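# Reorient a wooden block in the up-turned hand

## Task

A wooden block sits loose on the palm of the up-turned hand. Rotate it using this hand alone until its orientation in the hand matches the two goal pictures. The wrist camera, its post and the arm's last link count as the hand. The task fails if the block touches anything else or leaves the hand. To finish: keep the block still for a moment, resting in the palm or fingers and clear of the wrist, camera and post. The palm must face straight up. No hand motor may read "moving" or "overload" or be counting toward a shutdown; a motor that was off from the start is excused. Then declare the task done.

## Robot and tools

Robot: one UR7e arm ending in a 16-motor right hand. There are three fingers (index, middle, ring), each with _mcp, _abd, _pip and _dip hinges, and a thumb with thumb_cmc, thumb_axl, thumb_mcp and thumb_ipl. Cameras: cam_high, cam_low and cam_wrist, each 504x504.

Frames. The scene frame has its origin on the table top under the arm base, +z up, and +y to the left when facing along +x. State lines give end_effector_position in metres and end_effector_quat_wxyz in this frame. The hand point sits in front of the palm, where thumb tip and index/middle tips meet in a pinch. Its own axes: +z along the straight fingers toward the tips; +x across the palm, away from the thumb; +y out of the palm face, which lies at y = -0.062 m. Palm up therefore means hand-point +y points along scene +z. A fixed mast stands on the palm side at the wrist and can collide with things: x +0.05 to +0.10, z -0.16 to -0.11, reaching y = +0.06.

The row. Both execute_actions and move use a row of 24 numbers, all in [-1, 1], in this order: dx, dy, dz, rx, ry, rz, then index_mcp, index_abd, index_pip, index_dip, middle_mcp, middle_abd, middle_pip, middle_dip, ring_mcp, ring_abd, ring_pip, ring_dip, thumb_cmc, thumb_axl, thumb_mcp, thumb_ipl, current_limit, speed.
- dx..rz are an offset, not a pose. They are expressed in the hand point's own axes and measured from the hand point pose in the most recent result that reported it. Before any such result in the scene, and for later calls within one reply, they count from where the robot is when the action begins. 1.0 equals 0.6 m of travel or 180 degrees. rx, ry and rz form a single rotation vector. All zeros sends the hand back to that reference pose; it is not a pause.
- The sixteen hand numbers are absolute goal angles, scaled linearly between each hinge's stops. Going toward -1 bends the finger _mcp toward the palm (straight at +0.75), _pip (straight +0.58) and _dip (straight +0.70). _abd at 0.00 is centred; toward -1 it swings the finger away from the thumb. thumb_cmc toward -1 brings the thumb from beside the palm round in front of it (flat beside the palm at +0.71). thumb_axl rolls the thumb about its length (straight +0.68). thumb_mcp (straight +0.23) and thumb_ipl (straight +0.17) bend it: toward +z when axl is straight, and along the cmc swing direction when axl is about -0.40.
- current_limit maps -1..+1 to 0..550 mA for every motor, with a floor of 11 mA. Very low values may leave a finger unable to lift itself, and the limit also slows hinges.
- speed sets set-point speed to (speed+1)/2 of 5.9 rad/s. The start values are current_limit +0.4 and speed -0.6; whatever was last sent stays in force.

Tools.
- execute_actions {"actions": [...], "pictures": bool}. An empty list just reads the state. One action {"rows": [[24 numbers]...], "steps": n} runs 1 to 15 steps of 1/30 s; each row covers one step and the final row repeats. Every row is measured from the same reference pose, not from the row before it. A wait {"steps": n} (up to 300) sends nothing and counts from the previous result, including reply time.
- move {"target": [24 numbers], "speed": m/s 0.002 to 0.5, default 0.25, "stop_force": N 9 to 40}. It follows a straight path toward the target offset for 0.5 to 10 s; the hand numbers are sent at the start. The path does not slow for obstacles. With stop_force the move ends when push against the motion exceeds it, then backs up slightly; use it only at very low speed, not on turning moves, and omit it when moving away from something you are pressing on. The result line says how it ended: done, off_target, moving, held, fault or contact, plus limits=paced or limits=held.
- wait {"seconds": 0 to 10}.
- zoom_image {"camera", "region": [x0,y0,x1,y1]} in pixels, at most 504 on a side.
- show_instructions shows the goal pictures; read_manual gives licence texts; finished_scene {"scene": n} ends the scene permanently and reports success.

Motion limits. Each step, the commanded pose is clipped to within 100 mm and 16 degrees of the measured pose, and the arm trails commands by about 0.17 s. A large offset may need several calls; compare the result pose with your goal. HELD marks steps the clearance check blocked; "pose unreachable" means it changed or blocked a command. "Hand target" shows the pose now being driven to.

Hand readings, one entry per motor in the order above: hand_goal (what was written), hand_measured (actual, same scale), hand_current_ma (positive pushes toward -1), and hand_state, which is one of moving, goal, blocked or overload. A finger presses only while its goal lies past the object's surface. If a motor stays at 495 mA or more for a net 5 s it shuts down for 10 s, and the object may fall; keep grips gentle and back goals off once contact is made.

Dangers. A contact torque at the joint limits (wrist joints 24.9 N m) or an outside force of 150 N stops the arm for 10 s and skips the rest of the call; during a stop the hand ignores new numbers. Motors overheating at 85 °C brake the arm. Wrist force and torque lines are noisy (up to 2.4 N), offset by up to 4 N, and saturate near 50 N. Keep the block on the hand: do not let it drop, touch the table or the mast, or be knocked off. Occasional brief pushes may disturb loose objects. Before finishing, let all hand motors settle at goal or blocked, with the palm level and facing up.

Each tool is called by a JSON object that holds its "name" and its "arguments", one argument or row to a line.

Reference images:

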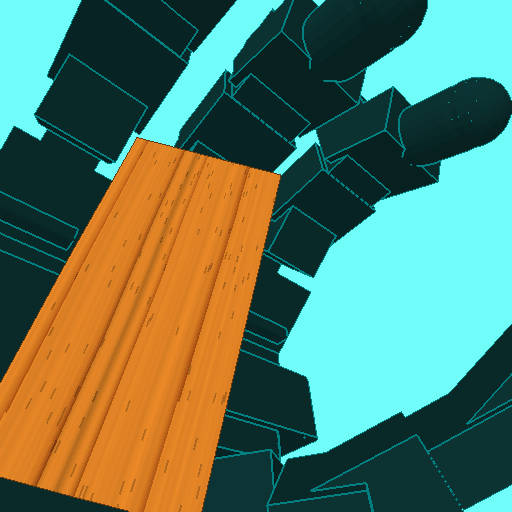

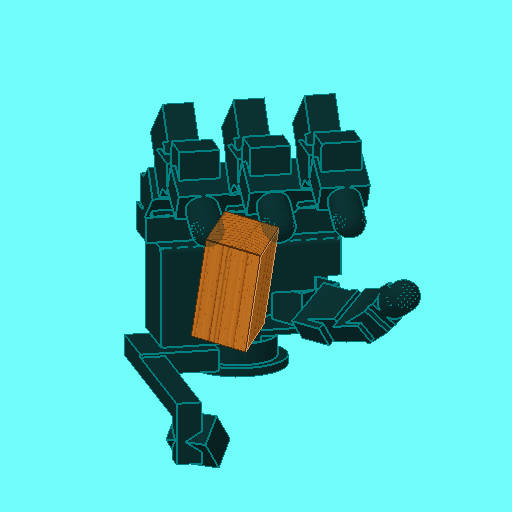

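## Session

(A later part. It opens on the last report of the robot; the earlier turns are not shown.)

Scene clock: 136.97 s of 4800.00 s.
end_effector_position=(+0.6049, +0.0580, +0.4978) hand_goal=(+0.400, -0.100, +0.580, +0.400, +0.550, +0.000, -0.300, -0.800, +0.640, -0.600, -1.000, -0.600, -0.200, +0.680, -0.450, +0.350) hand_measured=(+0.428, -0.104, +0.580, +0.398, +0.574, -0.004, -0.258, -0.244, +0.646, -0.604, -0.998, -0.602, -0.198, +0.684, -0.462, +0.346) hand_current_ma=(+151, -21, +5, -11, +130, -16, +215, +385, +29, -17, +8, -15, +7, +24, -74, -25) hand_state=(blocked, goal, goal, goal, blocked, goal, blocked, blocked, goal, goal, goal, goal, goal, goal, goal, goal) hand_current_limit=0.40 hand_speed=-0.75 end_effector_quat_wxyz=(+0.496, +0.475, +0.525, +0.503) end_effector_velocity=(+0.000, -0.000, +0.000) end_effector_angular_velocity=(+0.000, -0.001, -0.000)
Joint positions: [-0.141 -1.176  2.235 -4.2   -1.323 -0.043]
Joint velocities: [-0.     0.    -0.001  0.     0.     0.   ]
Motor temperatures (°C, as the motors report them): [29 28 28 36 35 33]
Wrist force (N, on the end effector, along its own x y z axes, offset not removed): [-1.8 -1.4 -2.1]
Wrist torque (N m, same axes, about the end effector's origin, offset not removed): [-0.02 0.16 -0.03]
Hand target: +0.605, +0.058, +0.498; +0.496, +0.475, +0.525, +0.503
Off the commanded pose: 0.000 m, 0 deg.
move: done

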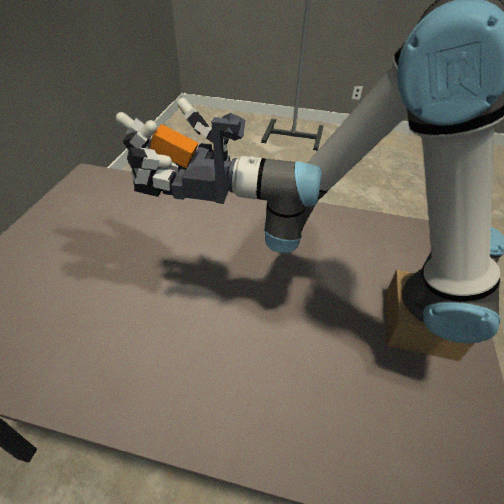

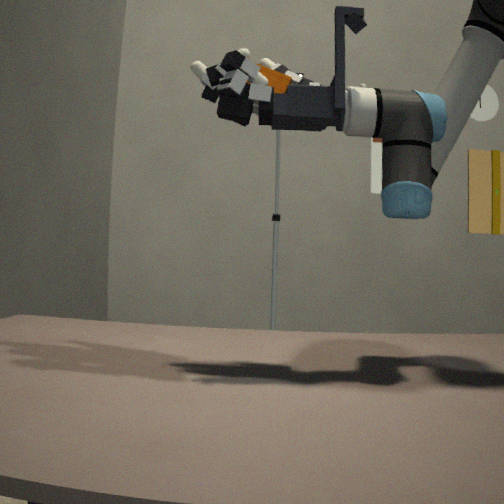

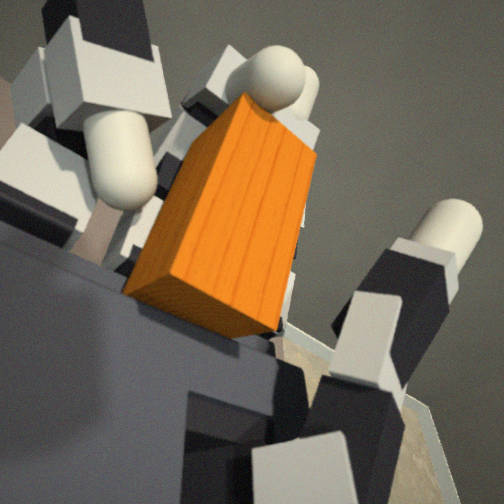

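{"name": "move", "arguments": {
  "target": [0,0,0,0,0,0,0.25,0.1,0.58,0.4,0.58,-0.1,-0.26,-0.27,0.7,-0.75,-1,-0.7,-0.7,0.68,-0.6,0.2,0.4,-0.8]
}}

{"name": "zoom_image", "arguments": {
  "camera": "cam_high",
  "region": [90,70,250,220]
}}

Scene clock: 141.80 s of 4800.00 s.
end_effector_position=(+0.6049, +0.0580, +0.4978) hand_goal=(+0.250, +0.100, +0.580, +0.400, +0.580, -0.100, -0.260, -0.270, +0.700, -0.750, -1.000, -0.700, -0.700, +0.680, -0.600, +0.200) hand_measured=(+0.274, +0.096, +0.580, +0.398, +0.602, -0.096, -0.252, -0.268, +0.706, -0.724, -0.996, -0.696, -0.588, +0.690, -0.578, +0.200) hand_current_ma=(+128, -14, +5, -11, +115, +14, +39, +12, +27, +110, +19, +21, +384, +65, +150, -2) hand_state=(blocked, goal, goal, goal, blocked, goal, goal, goal, goal, blocked, goal, goal, blocked, goal, blocked, goal) hand_current_limit=0.40 hand_speed=-0.80 end_effector_quat_wxyz=(+0.496, +0.475, +0.525, +0.503) end_effector_velocity=(-0.000, +0.000, -0.001) end_effector_angular_velocity=(+0.000, +0.003, +0.000)
Joint positions: [-0.141 -1.176  2.235 -4.2   -1.323 -0.043]
Joint velocities: [ 0.     0.001  0.002 -0.    -0.    -0.   ]
Motor temperatures (°C, as the motors report them): [29 28 28 36 35 33]
Wrist force (N, on the end effector, along its own x y z axes, offset not removed): [-1.6 -0.6 -1.0]
Wrist torque (N m, same axes, about the end effector's origin, offset not removed): [-0.02 0.10 -0.07]
Hand target: +0.605, +0.058, +0.498; +0.496, +0.475, +0.525, +0.503
Off the commanded pose: 0.000 m, 0 deg.
After step 90, 0.60 s passed at rest.
move: done

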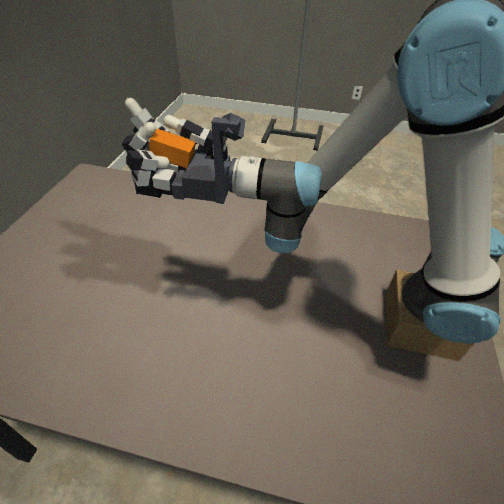

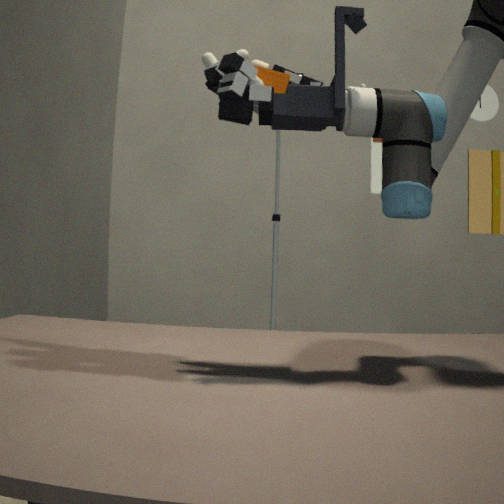

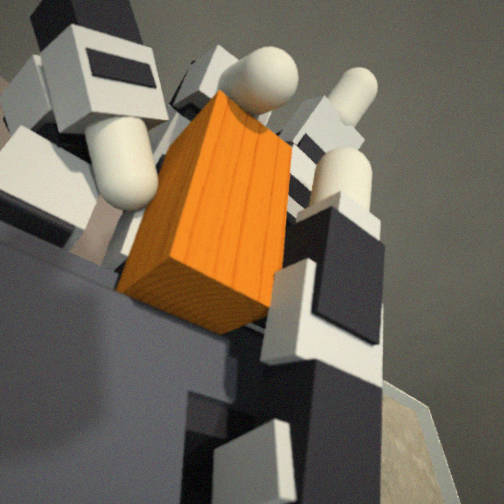

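Region (90, 70, 250, 220) of cam_high's 504x504 image, scaled by 3.150, with more detail than that image has; it fills the top 472 rows of this view, and the rest is white.

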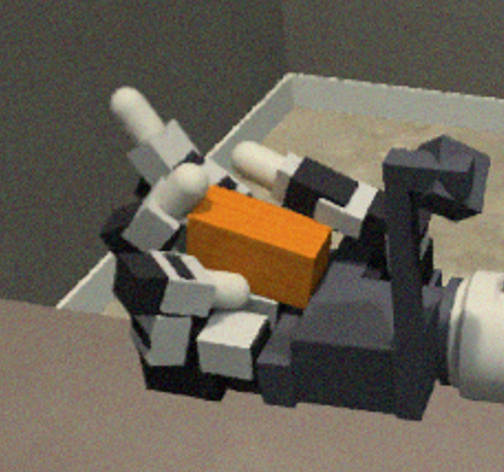

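{"name": "move", "arguments": {
  "target": [0,0,0,0,0,0,0.9,0.1,0.3,0.4,0.6,0,0.3,0.2,0.74,-0.8,-1,-0.7,-0.25,0.68,-0.62,0.17,0.4,-0.7]
}}

{"name": "move", "arguments": {
  "target": [0,0,0,0,0,0,0.9,0.1,0.3,0.4,0.6,0,0.3,0.2,0.74,-0.8,-1,-0.7,-0.2,0.62,-0.78,-0.15,0.4,-0.8]
}}

{"name": "move", "arguments": {
  "target": [0,0,0,0,0,0,0.9,0.1,0.3,0.4,0.6,0,0.3,0.2,0.78,-0.75,-1,-0.7,-0.3,0.35,-0.74,-0.1,0.4,-0.85]
}}

{"name": "zoom_image", "arguments": {
  "camera": "cam_high",
  "region": [90,70,250,220]
}}

Scene clock: 152.73 s of 4800.00 s.
end_effector_position=(+0.6049, +0.0580, +0.4978) hand_goal=(+0.900, +0.100, +0.300, +0.400, +0.600, +0.000, +0.300, +0.200, +0.740, -0.800, -1.000, -0.700, -0.250, +0.680, -0.620, +0.170) hand_measured=(+0.908, +0.096, +0.308, +0.398, +0.618, -0.004, +0.300, +0.198, +0.738, -0.752, -0.988, -0.696, -0.250, +0.682, -0.624, +0.170) hand_current_ma=(+50, -13, +44, -11, +102, -15, +0, -13, -6, +208, +64, +23, +0, +19, -22, +3) hand_state=(goal, goal, goal, goal, goal, goal, goal, goal, goal, blocked, goal, goal, goal, goal, goal, goal) hand_current_limit=0.40 hand_speed=-0.70 end_effector_quat_wxyz=(+0.496, +0.475, +0.525, +0.503) end_effector_velocity=(-0.000, +0.000, -0.000) end_effector_angular_velocity=(+0.000, +0.001, +0.000)
Joint positions: [-0.141 -1.176  2.235 -4.2   -1.323 -0.043]
Joint velocities: [ 0.    -0.     0.001  0.    -0.     0.   ]
Motor temperatures (°C, as the motors report them): [29 28 28 36 35 33]
Wrist force (N, on the end effector, along its own x y z axes, offset not removed): [-0.9 -0.3 0.2]
Wrist torque (N m, same axes, about the end effector's origin, offset not removed): [-0.04 -0.02 -0.02]
Hand target: +0.605, +0.058, +0.498; +0.496, +0.475, +0.525, +0.503
Off the commanded pose: 0.000 m, 0 deg.
After step 90, 6.73 s passed at rest.
move: done

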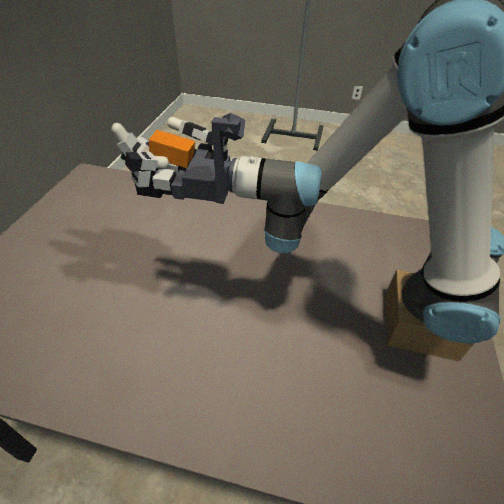

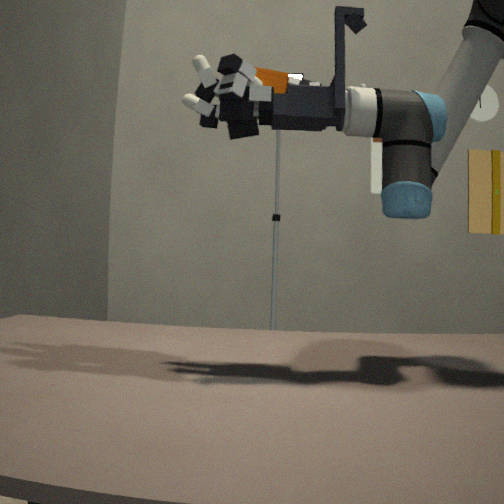

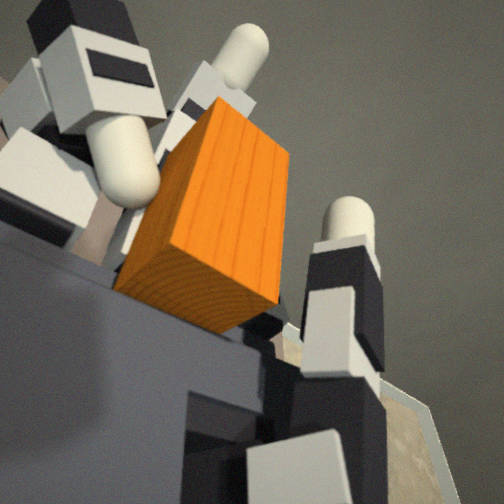

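Scene clock: 153.87 s of 4800.00 s.
end_effector_position=(+0.6049, +0.0580, +0.4978) hand_goal=(+0.900, +0.100, +0.300, +0.400, +0.600, +0.000, +0.300, +0.200, +0.740, -0.800, -1.000, -0.700, -0.200, +0.620, -0.780, -0.150) hand_measured=(+0.910, +0.096, +0.308, +0.398, +0.618, -0.004, +0.300, +0.198, +0.738, -0.752, -0.988, -0.696, -0.200, +0.622, -0.760, -0.116) hand_current_ma=(+54, -13, +44, -11, +102, -15, +0, -13, -6, +208, +64, +23, -3, +16, +134, +238) hand_state=(goal, goal, goal, goal, goal, goal, goal, goal, goal, blocked, goal, goal, goal, goal, blocked, blocked) hand_current_limit=0.40 hand_speed=-0.80 end_effector_quat_wxyz=(+0.496, +0.475, +0.525, +0.503) end_effector_velocity=(+0.000, -0.001, -0.000) end_effector_angular_velocity=(-0.000, -0.000, -0.001)
Joint positions: [-0.141 -1.176  2.235 -4.2   -1.323 -0.043]
Joint velocities: [-0.001  0.001 -0.001 -0.     0.    -0.   ]
Motor temperatures (°C, as the motors report them): [29 28 28 36 35 33]
Wrist force (N, on the end effector, along its own x y z axes, offset not removed): [-1.4 0.4 0.1]
Wrist torque (N m, same axes, about the end effector's origin, offset not removed): [0.11 -0.03 -0.01]
Hand target: +0.605, +0.058, +0.498; +0.496, +0.475, +0.525, +0.503
Off the commanded pose: 0.000 m, 0 deg.
move: done

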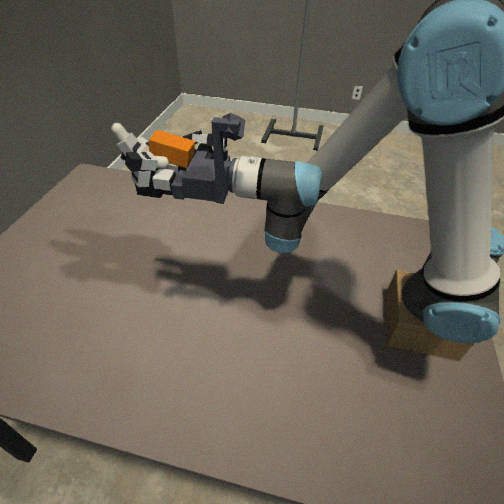

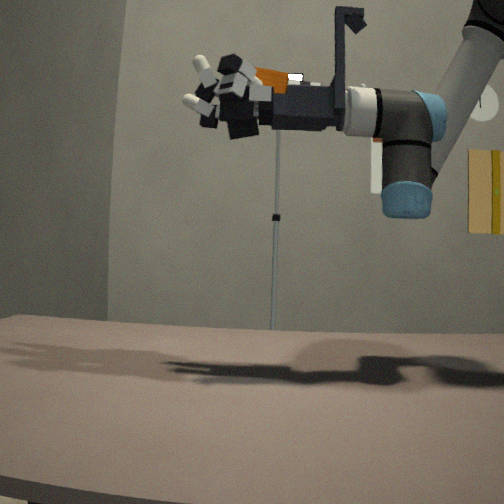

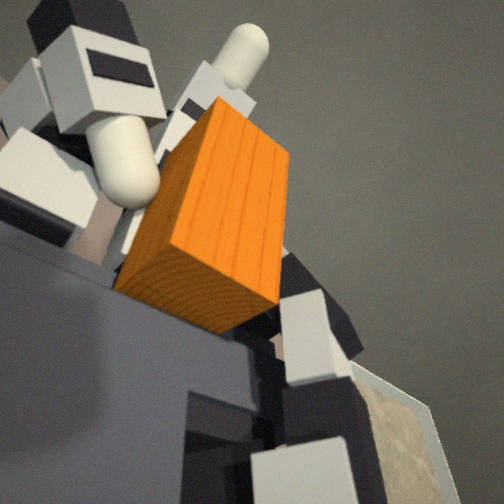

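Scene clock: 154.40 s of 4800.00 s.
end_effector_position=(+0.6049, +0.0580, +0.4978) hand_goal=(+0.900, +0.100, +0.300, +0.400, +0.600, +0.000, +0.300, +0.200, +0.780, -0.750, -1.000, -0.700, -0.300, +0.350, -0.740, -0.100) hand_measured=(+0.910, +0.096, +0.308, +0.398, +0.620, -0.004, +0.300, +0.198, +0.778, -0.732, -0.982, -0.692, -0.282, +0.610, -0.740, -0.100) hand_current_ma=(+54, -13, +44, -11, +111, -15, +0, -13, -7, +81, +94, +41, +101, +385, +5, +3) hand_state=(goal, goal, goal, goal, blocked, goal, goal, goal, goal, goal, goal, goal, goal, blocked, goal, goal) hand_current_limit=0.40 hand_speed=-0.85 end_effector_quat_wxyz=(+0.496, +0.475, +0.525, +0.503) end_effector_velocity=(-0.000, +0.000, +0.000) end_effector_angular_velocity=(+0.000, -0.000, +0.001)
Joint positions: [-0.141 -1.176  2.235 -4.2   -1.323 -0.043]
Joint velocities: [ 0.001 -0.     0.    -0.     0.     0.   ]
Motor temperatures (°C, as the motors report them): [29 28 28 36 35 33]
Wrist force (N, on the end effector, along its own x y z axes, offset not removed): [-1.4 -2.3 0.1]
Wrist torque (N m, same axes, about the end effector's origin, offset not removed): [-0.31 0.07 -0.11]
Hand target: +0.605, +0.058, +0.498; +0.496, +0.475, +0.525, +0.503
Off the commanded pose: 0.000 m, 0 deg.
move: done

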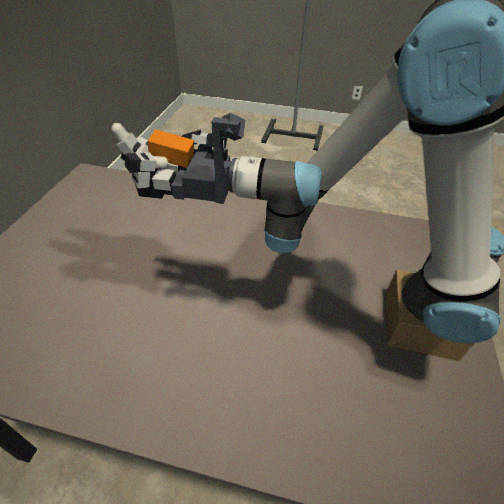

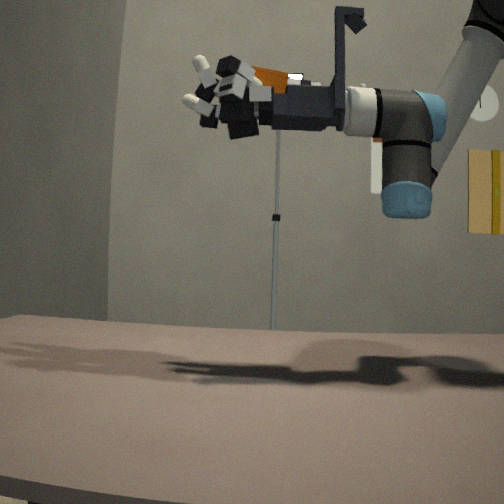

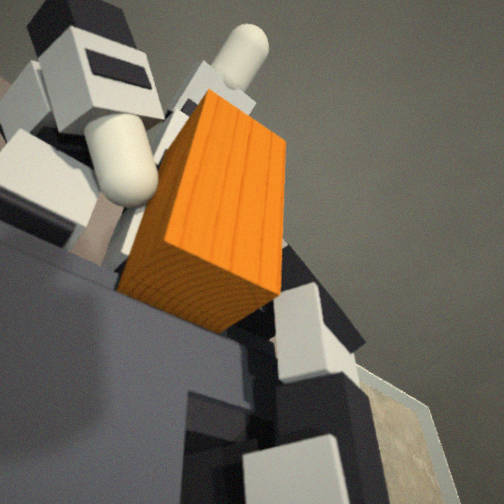

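Region (90, 70, 250, 220) of cam_high's 504x504 image, scaled by 3.150, with more detail than that image has; it fills the top 472 rows of this view, and the rest is white.

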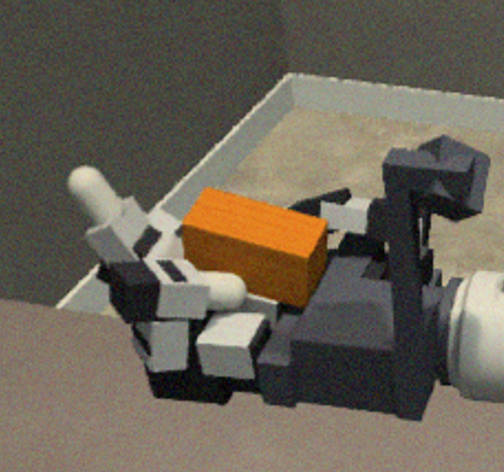

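Starting to roll. Raise the thumb.

{"name": "move", "arguments": {
  "target": [0,0,0,0,0,0,0.9,0.1,0.3,0.4,0.6,0,0.3,0.2,0.8,-0.7,-1,-0.7,-0.3,0.42,-0.55,-0.1,0.4,-0.9]
}}

{"name": "zoom_image", "arguments": {
  "camera": "cam_high",
  "region": [90,70,250,220]
}}

Scene clock: 162.70 s of 4800.00 s.
end_effector_position=(+0.6049, +0.0580, +0.4978) hand_goal=(+0.900, +0.100, +0.300, +0.400, +0.600, +0.000, +0.300, +0.200, +0.800, -0.700, -1.000, -0.700, -0.300, +0.420, -0.550, -0.100) hand_measured=(+0.910, +0.096, +0.308, +0.398, +0.620, -0.004, +0.300, +0.198, +0.810, -0.690, -0.984, -0.700, -0.284, +0.434, -0.550, -0.098) hand_current_ma=(+54, -13, +44, -11, +111, -15, +0, -13, +50, +45, +78, +5, +81, +100, +6, +20) hand_state=(goal, goal, goal, goal, blocked, goal, goal, goal, goal, goal, goal, goal, goal, goal, goal, goal) hand_current_limit=0.40 hand_speed=-0.90 end_effector_quat_wxyz=(+0.496, +0.475, +0.525, +0.503) end_effector_velocity=(-0.000, +0.000, +0.000) end_effector_angular_velocity=(-0.000, -0.001, -0.000)
Joint positions: [-0.141 -1.176  2.235 -4.2   -1.323 -0.043]
Joint velocities: [-0.     0.    -0.    -0.001 -0.    -0.   ]
Motor temperatures (°C, as the motors report them): [29 28 28 36 35 33]
Wrist force (N, on the end effector, along its own x y z axes, offset not removed): [-0.8 -1.5 0.2]
Wrist torque (N m, same axes, about the end effector's origin, offset not removed): [-0.23 -0.12 0.06]
Hand target: +0.605, +0.058, +0.498; +0.496, +0.475, +0.525, +0.503
Off the commanded pose: 0.000 m, 0 deg.
After step 90, 4.07 s passed at rest.
move: done

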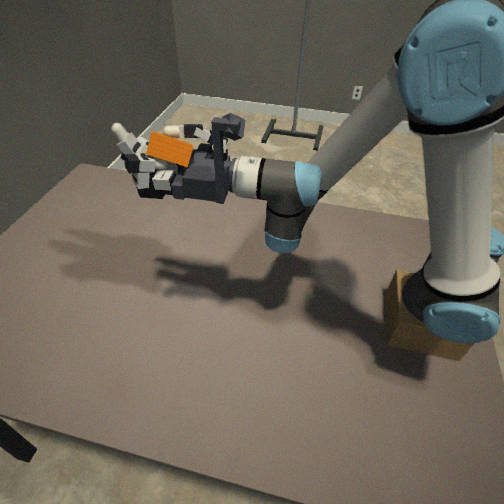

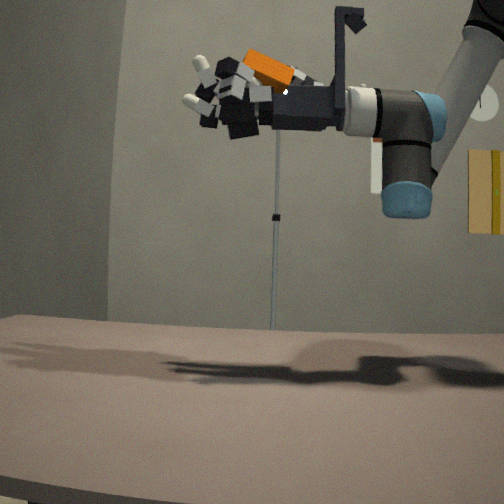

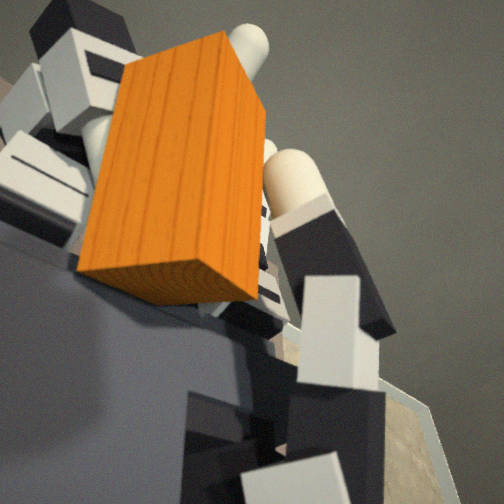

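Region (90, 70, 250, 220) of cam_high's 504x504 image, scaled by 3.150, with more detail than that image has; it fills the top 472 rows of this view, and the rest is white.

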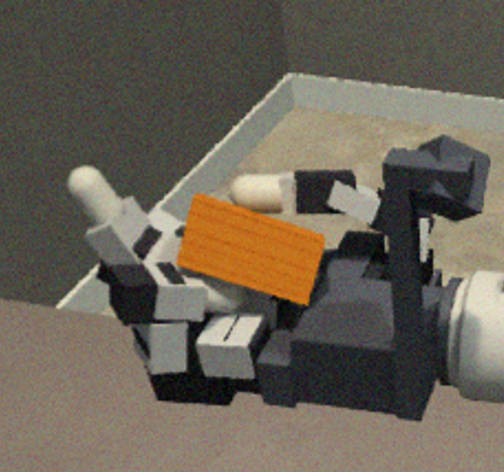

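Overshot; reverse by raising the ring tip and backing the thumb.

{"name": "move", "arguments": {
  "target": [0,0,0,0,0,0,0.9,0.1,0.3,0.4,0.6,0,0.3,0.2,0.72,-0.7,-0.95,-0.55,-0.3,0.52,-0.63,-0.1,0.4,-0.92]
}}

{"name": "zoom_image", "arguments": {
  "camera": "cam_high",
  "region": [90,70,250,220]
}}

Scene clock: 167.80 s of 4800.00 s.
end_effector_position=(+0.6049, +0.0580, +0.4978) hand_goal=(+0.900, +0.100, +0.300, +0.400, +0.600, +0.000, +0.300, +0.200, +0.720, -0.700, -0.950, -0.550, -0.300, +0.520, -0.630, -0.100) hand_measured=(+0.910, +0.096, +0.308, +0.398, +0.620, -0.004, +0.300, +0.198, +0.738, -0.688, -0.962, -0.568, -0.284, +0.542, -0.610, -0.094) hand_current_ma=(+54, -13, +44, -11, +111, -15, +0, -13, +97, +49, -56, -99, +81, +152, +131, +41) hand_state=(goal, goal, goal, goal, blocked, goal, goal, goal, goal, goal, goal, goal, goal, blocked, goal, goal) hand_current_limit=0.40 hand_speed=-0.92 end_effector_quat_wxyz=(+0.496, +0.475, +0.525, +0.503) end_effector_velocity=(+0.000, -0.001, -0.001) end_effector_angular_velocity=(+0.000, +0.002, -0.001)
Joint positions: [-0.141 -1.176  2.235 -4.2   -1.323 -0.043]
Joint velocities: [-0.001  0.     0.     0.001  0.    -0.   ]
Motor temperatures (°C, as the motors report them): [29 28 28 36 35 33]
Wrist force (N, on the end effector, along its own x y z axes, offset not removed): [-0.3 -0.8 0.0]
Wrist torque (N m, same axes, about the end effector's origin, offset not removed): [-0.08 -0.19 0.05]
Hand target: +0.605, +0.058, +0.498; +0.496, +0.475, +0.525, +0.503
Off the commanded pose: 0.000 m, 0 deg.
After step 90, 1.10 s passed at rest.
move: done

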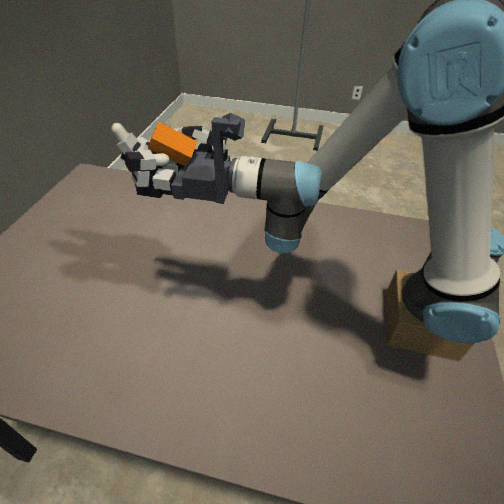

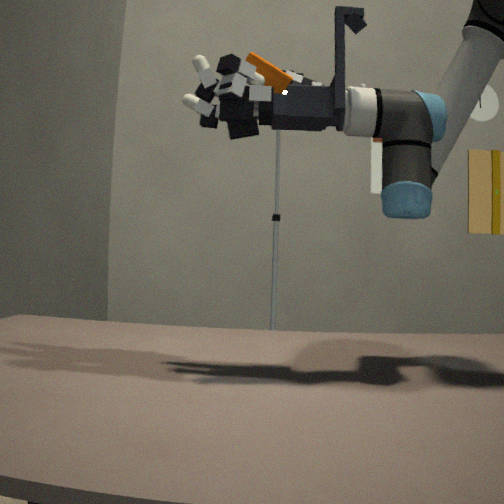

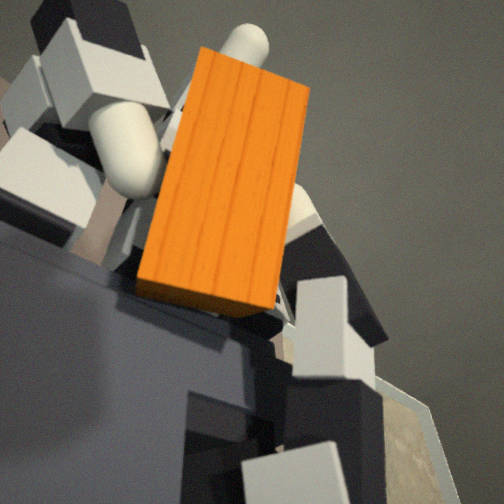

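Region (90, 70, 250, 220) of cam_high's 504x504 image, scaled by 3.150, with more detail than that image has; it fills the top 472 rows of this view, and the rest is white.

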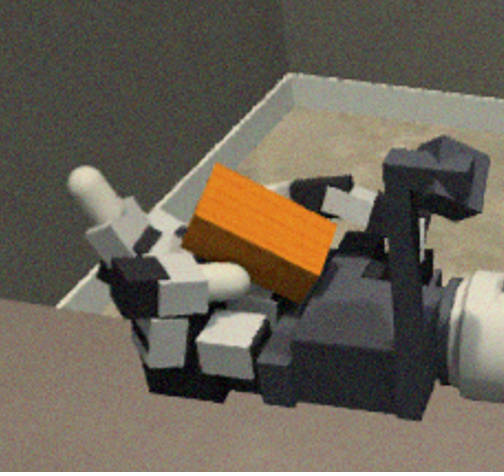

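{"name": "move", "arguments": {
  "target": [0,0,0,0,0,0,0.9,0.1,0.3,0.4,0.6,0,0.3,0.2,0.8,-0.75,-0.97,-0.6,-0.3,0.54,-0.66,-0.1,0.4,-0.92]
}}

Scene clock: 175.53 s of 4800.00 s.
end_effector_position=(+0.6049, +0.0580, +0.4978) hand_goal=(+0.900, +0.100, +0.300, +0.400, +0.600, +0.000, +0.300, +0.200, +0.800, -0.750, -0.970, -0.600, -0.300, +0.540, -0.660, -0.100) hand_measured=(+0.910, +0.096, +0.308, +0.398, +0.620, -0.004, +0.300, +0.198, +0.806, -0.714, -0.970, -0.604, -0.284, +0.566, -0.640, -0.094) hand_current_ma=(+54, -13, +44, -11, +111, -15, +0, -13, +27, +160, +1, -25, +81, +170, +133, +41) hand_state=(goal, goal, goal, goal, blocked, goal, goal, goal, goal, blocked, goal, goal, goal, blocked, blocked, goal) hand_current_limit=0.40 hand_speed=-0.92 end_effector_quat_wxyz=(+0.496, +0.475, +0.525, +0.503) end_effector_velocity=(-0.000, -0.001, +0.000) end_effector_angular_velocity=(-0.000, -0.001, -0.001)
Joint positions: [-0.141 -1.176  2.235 -4.2   -1.323 -0.043]
Joint velocities: [-0.001 -0.    -0.    -0.    -0.     0.   ]
Motor temperatures (°C, as the motors report them): [29 28 28 36 35 33]
Wrist force (N, on the end effector, along its own x y z axes, offset not removed): [-1.6 -2.4 -0.6]
Wrist torque (N m, same axes, about the end effector's origin, offset not removed): [-0.24 0.00 -0.16]
Hand target: +0.605, +0.058, +0.498; +0.496, +0.475, +0.525, +0.503
Off the commanded pose: 0.000 m, 0 deg.
After step 90, 4.03 s passed at rest.
move: done

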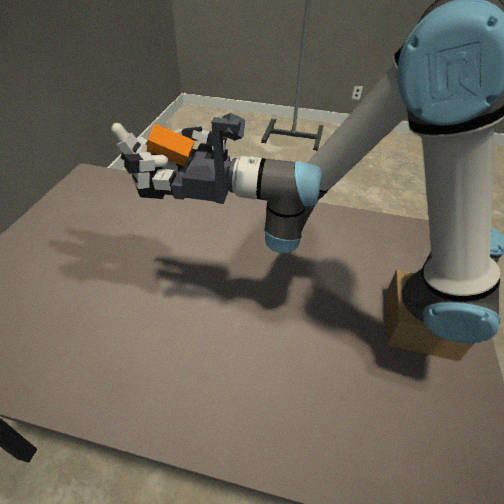

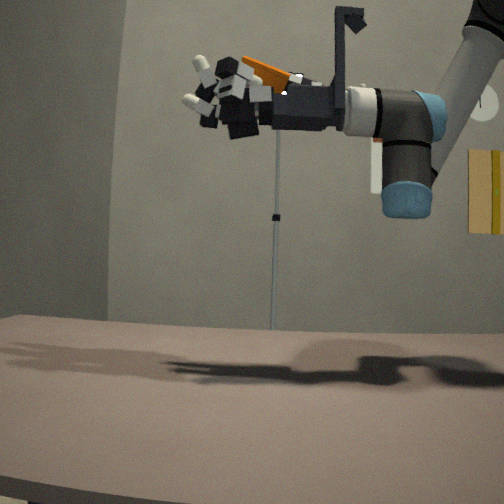

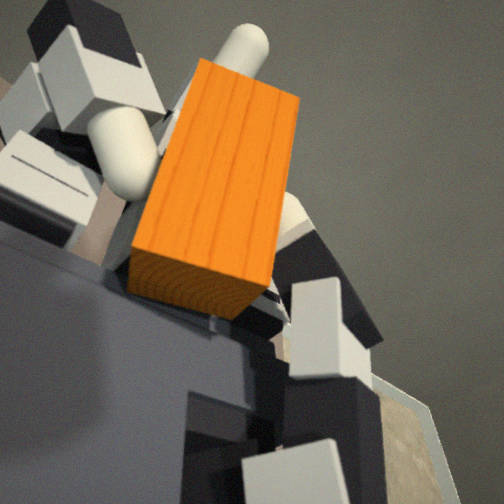

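{"name": "move", "arguments": {
  "target": [0,0,0,0,0,0,0.9,0.1,0.3,0.4,0.6,0,0.3,0.2,0.82,-0.76,-0.98,-0.63,-0.3,0.53,-0.625,-0.1,0.4,-0.92]
}}

{"name": "wait", "arguments": {
  "seconds": 1
}}

Scene clock: 180.93 s of 4800.00 s.
end_effector_position=(+0.6049, +0.0580, +0.4978) hand_goal=(+0.900, +0.100, +0.300, +0.400, +0.600, +0.000, +0.300, +0.200, +0.820, -0.760, -0.980, -0.630, -0.300, +0.530, -0.624, -0.100) hand_measured=(+0.910, +0.096, +0.308, +0.398, +0.620, -0.004, +0.300, +0.198, +0.826, -0.738, -0.978, -0.632, -0.284, +0.560, -0.626, -0.094) hand_current_ma=(+54, -13, +44, -11, +111, -15, +0, -13, +32, +98, +7, -12, +81, +201, -7, +37) hand_state=(goal, goal, goal, goal, blocked, goal, goal, goal, goal, blocked, goal, goal, goal, blocked, goal, goal) hand_current_limit=0.40 hand_speed=-0.92 end_effector_quat_wxyz=(+0.496, +0.475, +0.525, +0.503) end_effector_velocity=(+0.000, +0.000, -0.001) end_effector_angular_velocity=(+0.000, +0.002, +0.001)
Joint positions: [-0.141 -1.176  2.235 -4.2   -1.323 -0.043]
Joint velocities: [ 0.001  0.     0.001  0.001 -0.    -0.   ]
Motor temperatures (°C, as the motors report them): [29 28 28 36 35 33]
Wrist force (N, on the end effector, along its own x y z axes, offset not removed): [-1.3 -1.5 -1.1]
Wrist torque (N m, same axes, about the end effector's origin, offset not removed): [-0.05 0.00 -0.04]
Hand target: +0.605, +0.058, +0.498; +0.496, +0.475, +0.525, +0.503
Off the commanded pose: 0.000 m, 0 deg.
After step 90, 1.70 s passed at rest.
move: done

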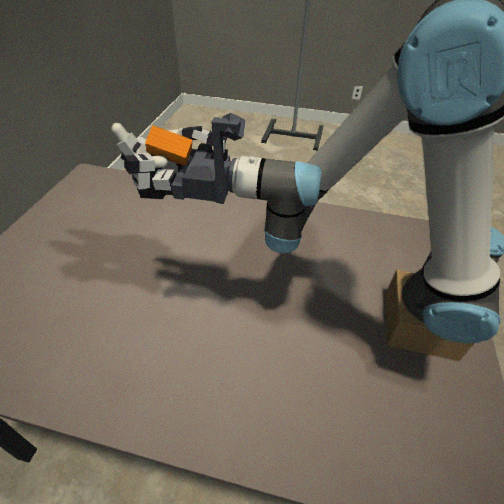

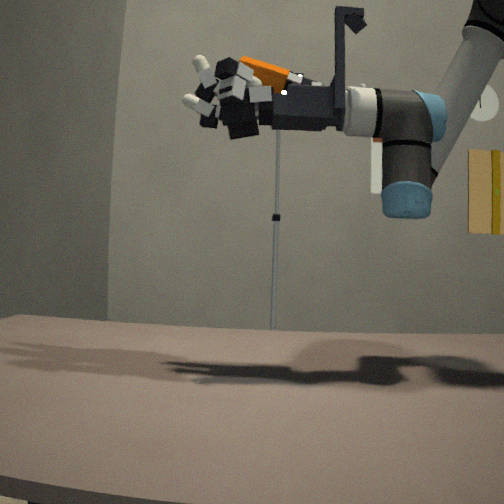

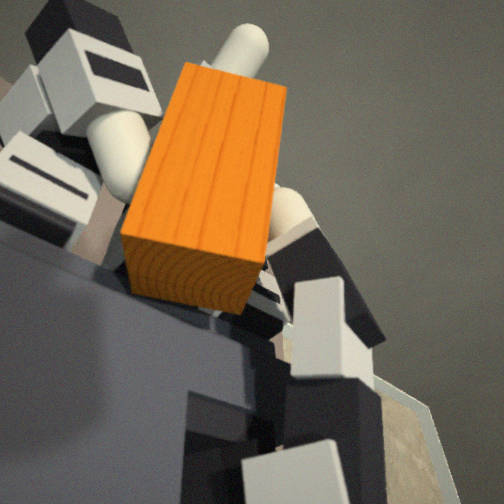

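Scene clock: 181.93 s of 4800.00 s.
end_effector_position=(+0.6049, +0.0580, +0.4978) hand_goal=(+0.900, +0.100, +0.300, +0.400, +0.600, +0.000, +0.300, +0.200, +0.820, -0.760, -0.980, -0.630, -0.300, +0.530, -0.624, -0.100) hand_measured=(+0.910, +0.096, +0.308, +0.398, +0.620, -0.004, +0.300, +0.198, +0.826, -0.738, -0.978, -0.632, -0.284, +0.560, -0.626, -0.094) hand_current_ma=(+54, -13, +44, -11, +111, -15, +0, -13, +32, +98, +7, -12, +81, +201, -7, +37) hand_state=(goal, goal, goal, goal, blocked, goal, goal, goal, goal, blocked, goal, goal, goal, blocked, goal, goal) hand_current_limit=0.40 hand_speed=-0.92 end_effector_quat_wxyz=(+0.496, +0.475, +0.525, +0.503) end_effector_velocity=(+0.000, -0.001, +0.000) end_effector_angular_velocity=(-0.000, +0.000, -0.001)
Joint positions: [-0.141 -1.176  2.235 -4.2   -1.323 -0.043]
Joint velocities: [-0.001  0.    -0.001  0.001 -0.    -0.   ]
Motor temperatures (°C, as the motors report them): [29 28 28 36 35 33]
Wrist force (N, on the end effector, along its own x y z axes, offset not removed): [-1.9 -1.1 0.2]
Wrist torque (N m, same axes, about the end effector's origin, offset not removed): [-0.16 0.10 -0.08]
Hand target: +0.605, +0.058, +0.498; +0.496, +0.475, +0.525, +0.503
Off the commanded pose: 0.000 m, 0 deg.
Steps of this call (steps 1 to 30: nothing new was sent). Readings (end_effector_position | what the end effector reports):
1: (+0.6049, +0.0580, +0.4978) | hand_goal=(+0.900, +0.100, +0.300, +0.400, +0.600, +0.000, +0.300, +0.200, +0.820, -0.760, -0.980, -0.630, -0.300, +0.530, -0.624, -0.100) hand_measured=(+0.910, +0.096, +0.308, +0.398, +0.620, -0.004, +0.300, +0.198, +0.826, -0.738, -0.978, -0.632, -0.284, +0.560, -0.626, -0.094) hand_current_ma=(+54, -13, +44, -11, +111, -15, +0, -13, +32, +98, +7, -12, +81, +201, -7, +37) hand_state=(goal, goal, goal, goal, blocked, goal, goal, goal, goal, blocked, goal, goal, goal, blocked, goal, goal) hand_current_limit=0.40 hand_speed=-0.92
2: (+0.6049, +0.0580, +0.4978) | hand_goal=(+0.900, +0.100, +0.300, +0.400, +0.600, +0.000, +0.300, +0.200, +0.820, -0.760, -0.980, -0.630, -0.300, +0.530, -0.624, -0.100) hand_measured=(+0.910, +0.096, +0.308, +0.398, +0.620, -0.004, +0.300, +0.198, +0.826, -0.738, -0.978, -0.632, -0.284, +0.560, -0.626, -0.094) hand_current_ma=(+54, -13, +44, -11, +111, -15, +0, -13, +32, +98, +7, -12, +81, +201, -7, +37) hand_state=(goal, goal, goal, goal, blocked, goal, goal, goal, goal, blocked, goal, goal, goal, blocked, goal, goal) hand_current_limit=0.40 hand_speed=-0.92
4: (+0.6049, +0.0580, +0.4978) | hand_goal=(+0.900, +0.100, +0.300, +0.400, +0.600, +0.000, +0.300, +0.200, +0.820, -0.760, -0.980, -0.630, -0.300, +0.530, -0.624, -0.100) hand_measured=(+0.910, +0.096, +0.308, +0.398, +0.620, -0.004, +0.300, +0.198, +0.826, -0.738, -0.978, -0.632, -0.284, +0.560, -0.626, -0.094) hand_current_ma=(+54, -13, +44, -11, +111, -15, +0, -13, +32, +98, +7, -12, +81, +201, -7, +37) hand_state=(goal, goal, goal, goal, blocked, goal, goal, goal, goal, blocked, goal, goal, goal, blocked, goal, goal) hand_current_limit=0.40 hand_speed=-0.92
8: (+0.6049, +0.0580, +0.4978) | hand_goal=(+0.900, +0.100, +0.300, +0.400, +0.600, +0.000, +0.300, +0.200, +0.820, -0.760, -0.980, -0.630, -0.300, +0.530, -0.624, -0.100) hand_measured=(+0.910, +0.096, +0.308, +0.398, +0.620, -0.004, +0.300, +0.198, +0.826, -0.738, -0.978, -0.632, -0.284, +0.560, -0.626, -0.094) hand_current_ma=(+54, -13, +44, -11, +111, -15, +0, -13, +32, +98, +7, -12, +81, +201, -7, +37) hand_state=(goal, goal, goal, goal, blocked, goal, goal, goal, goal, blocked, goal, goal, goal, blocked, goal, goal) hand_current_limit=0.40 hand_speed=-0.92
30: the state above

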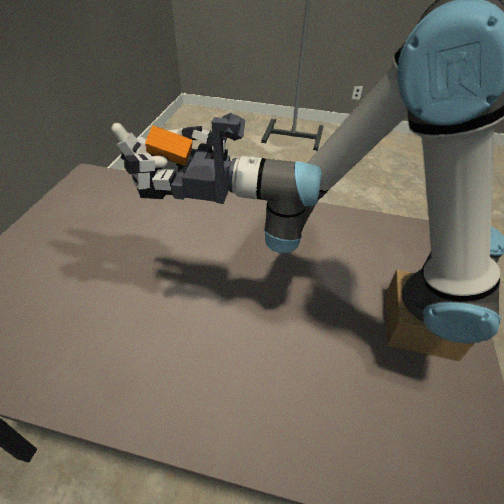

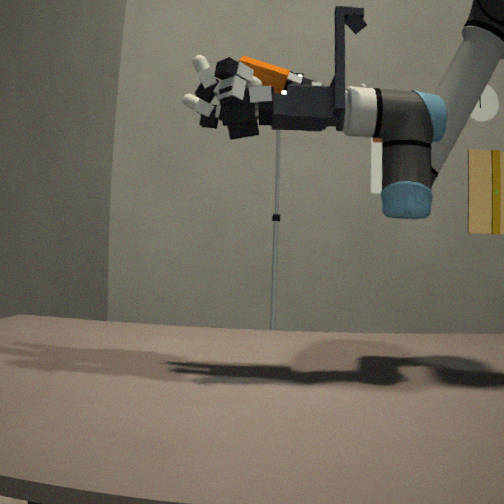

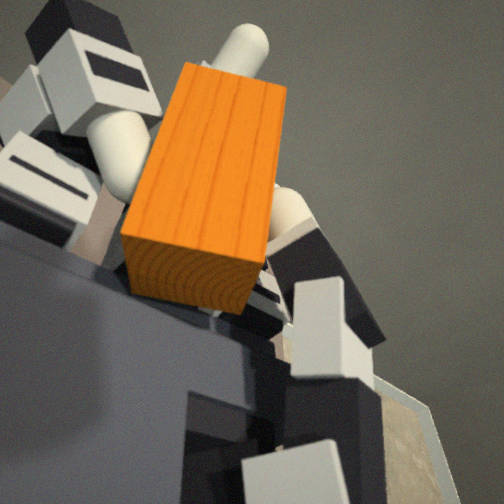

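Within about 5°.

{"name": "finished_scene", "arguments": {
  "scene": 1
}}

The scene is finished: the task was done.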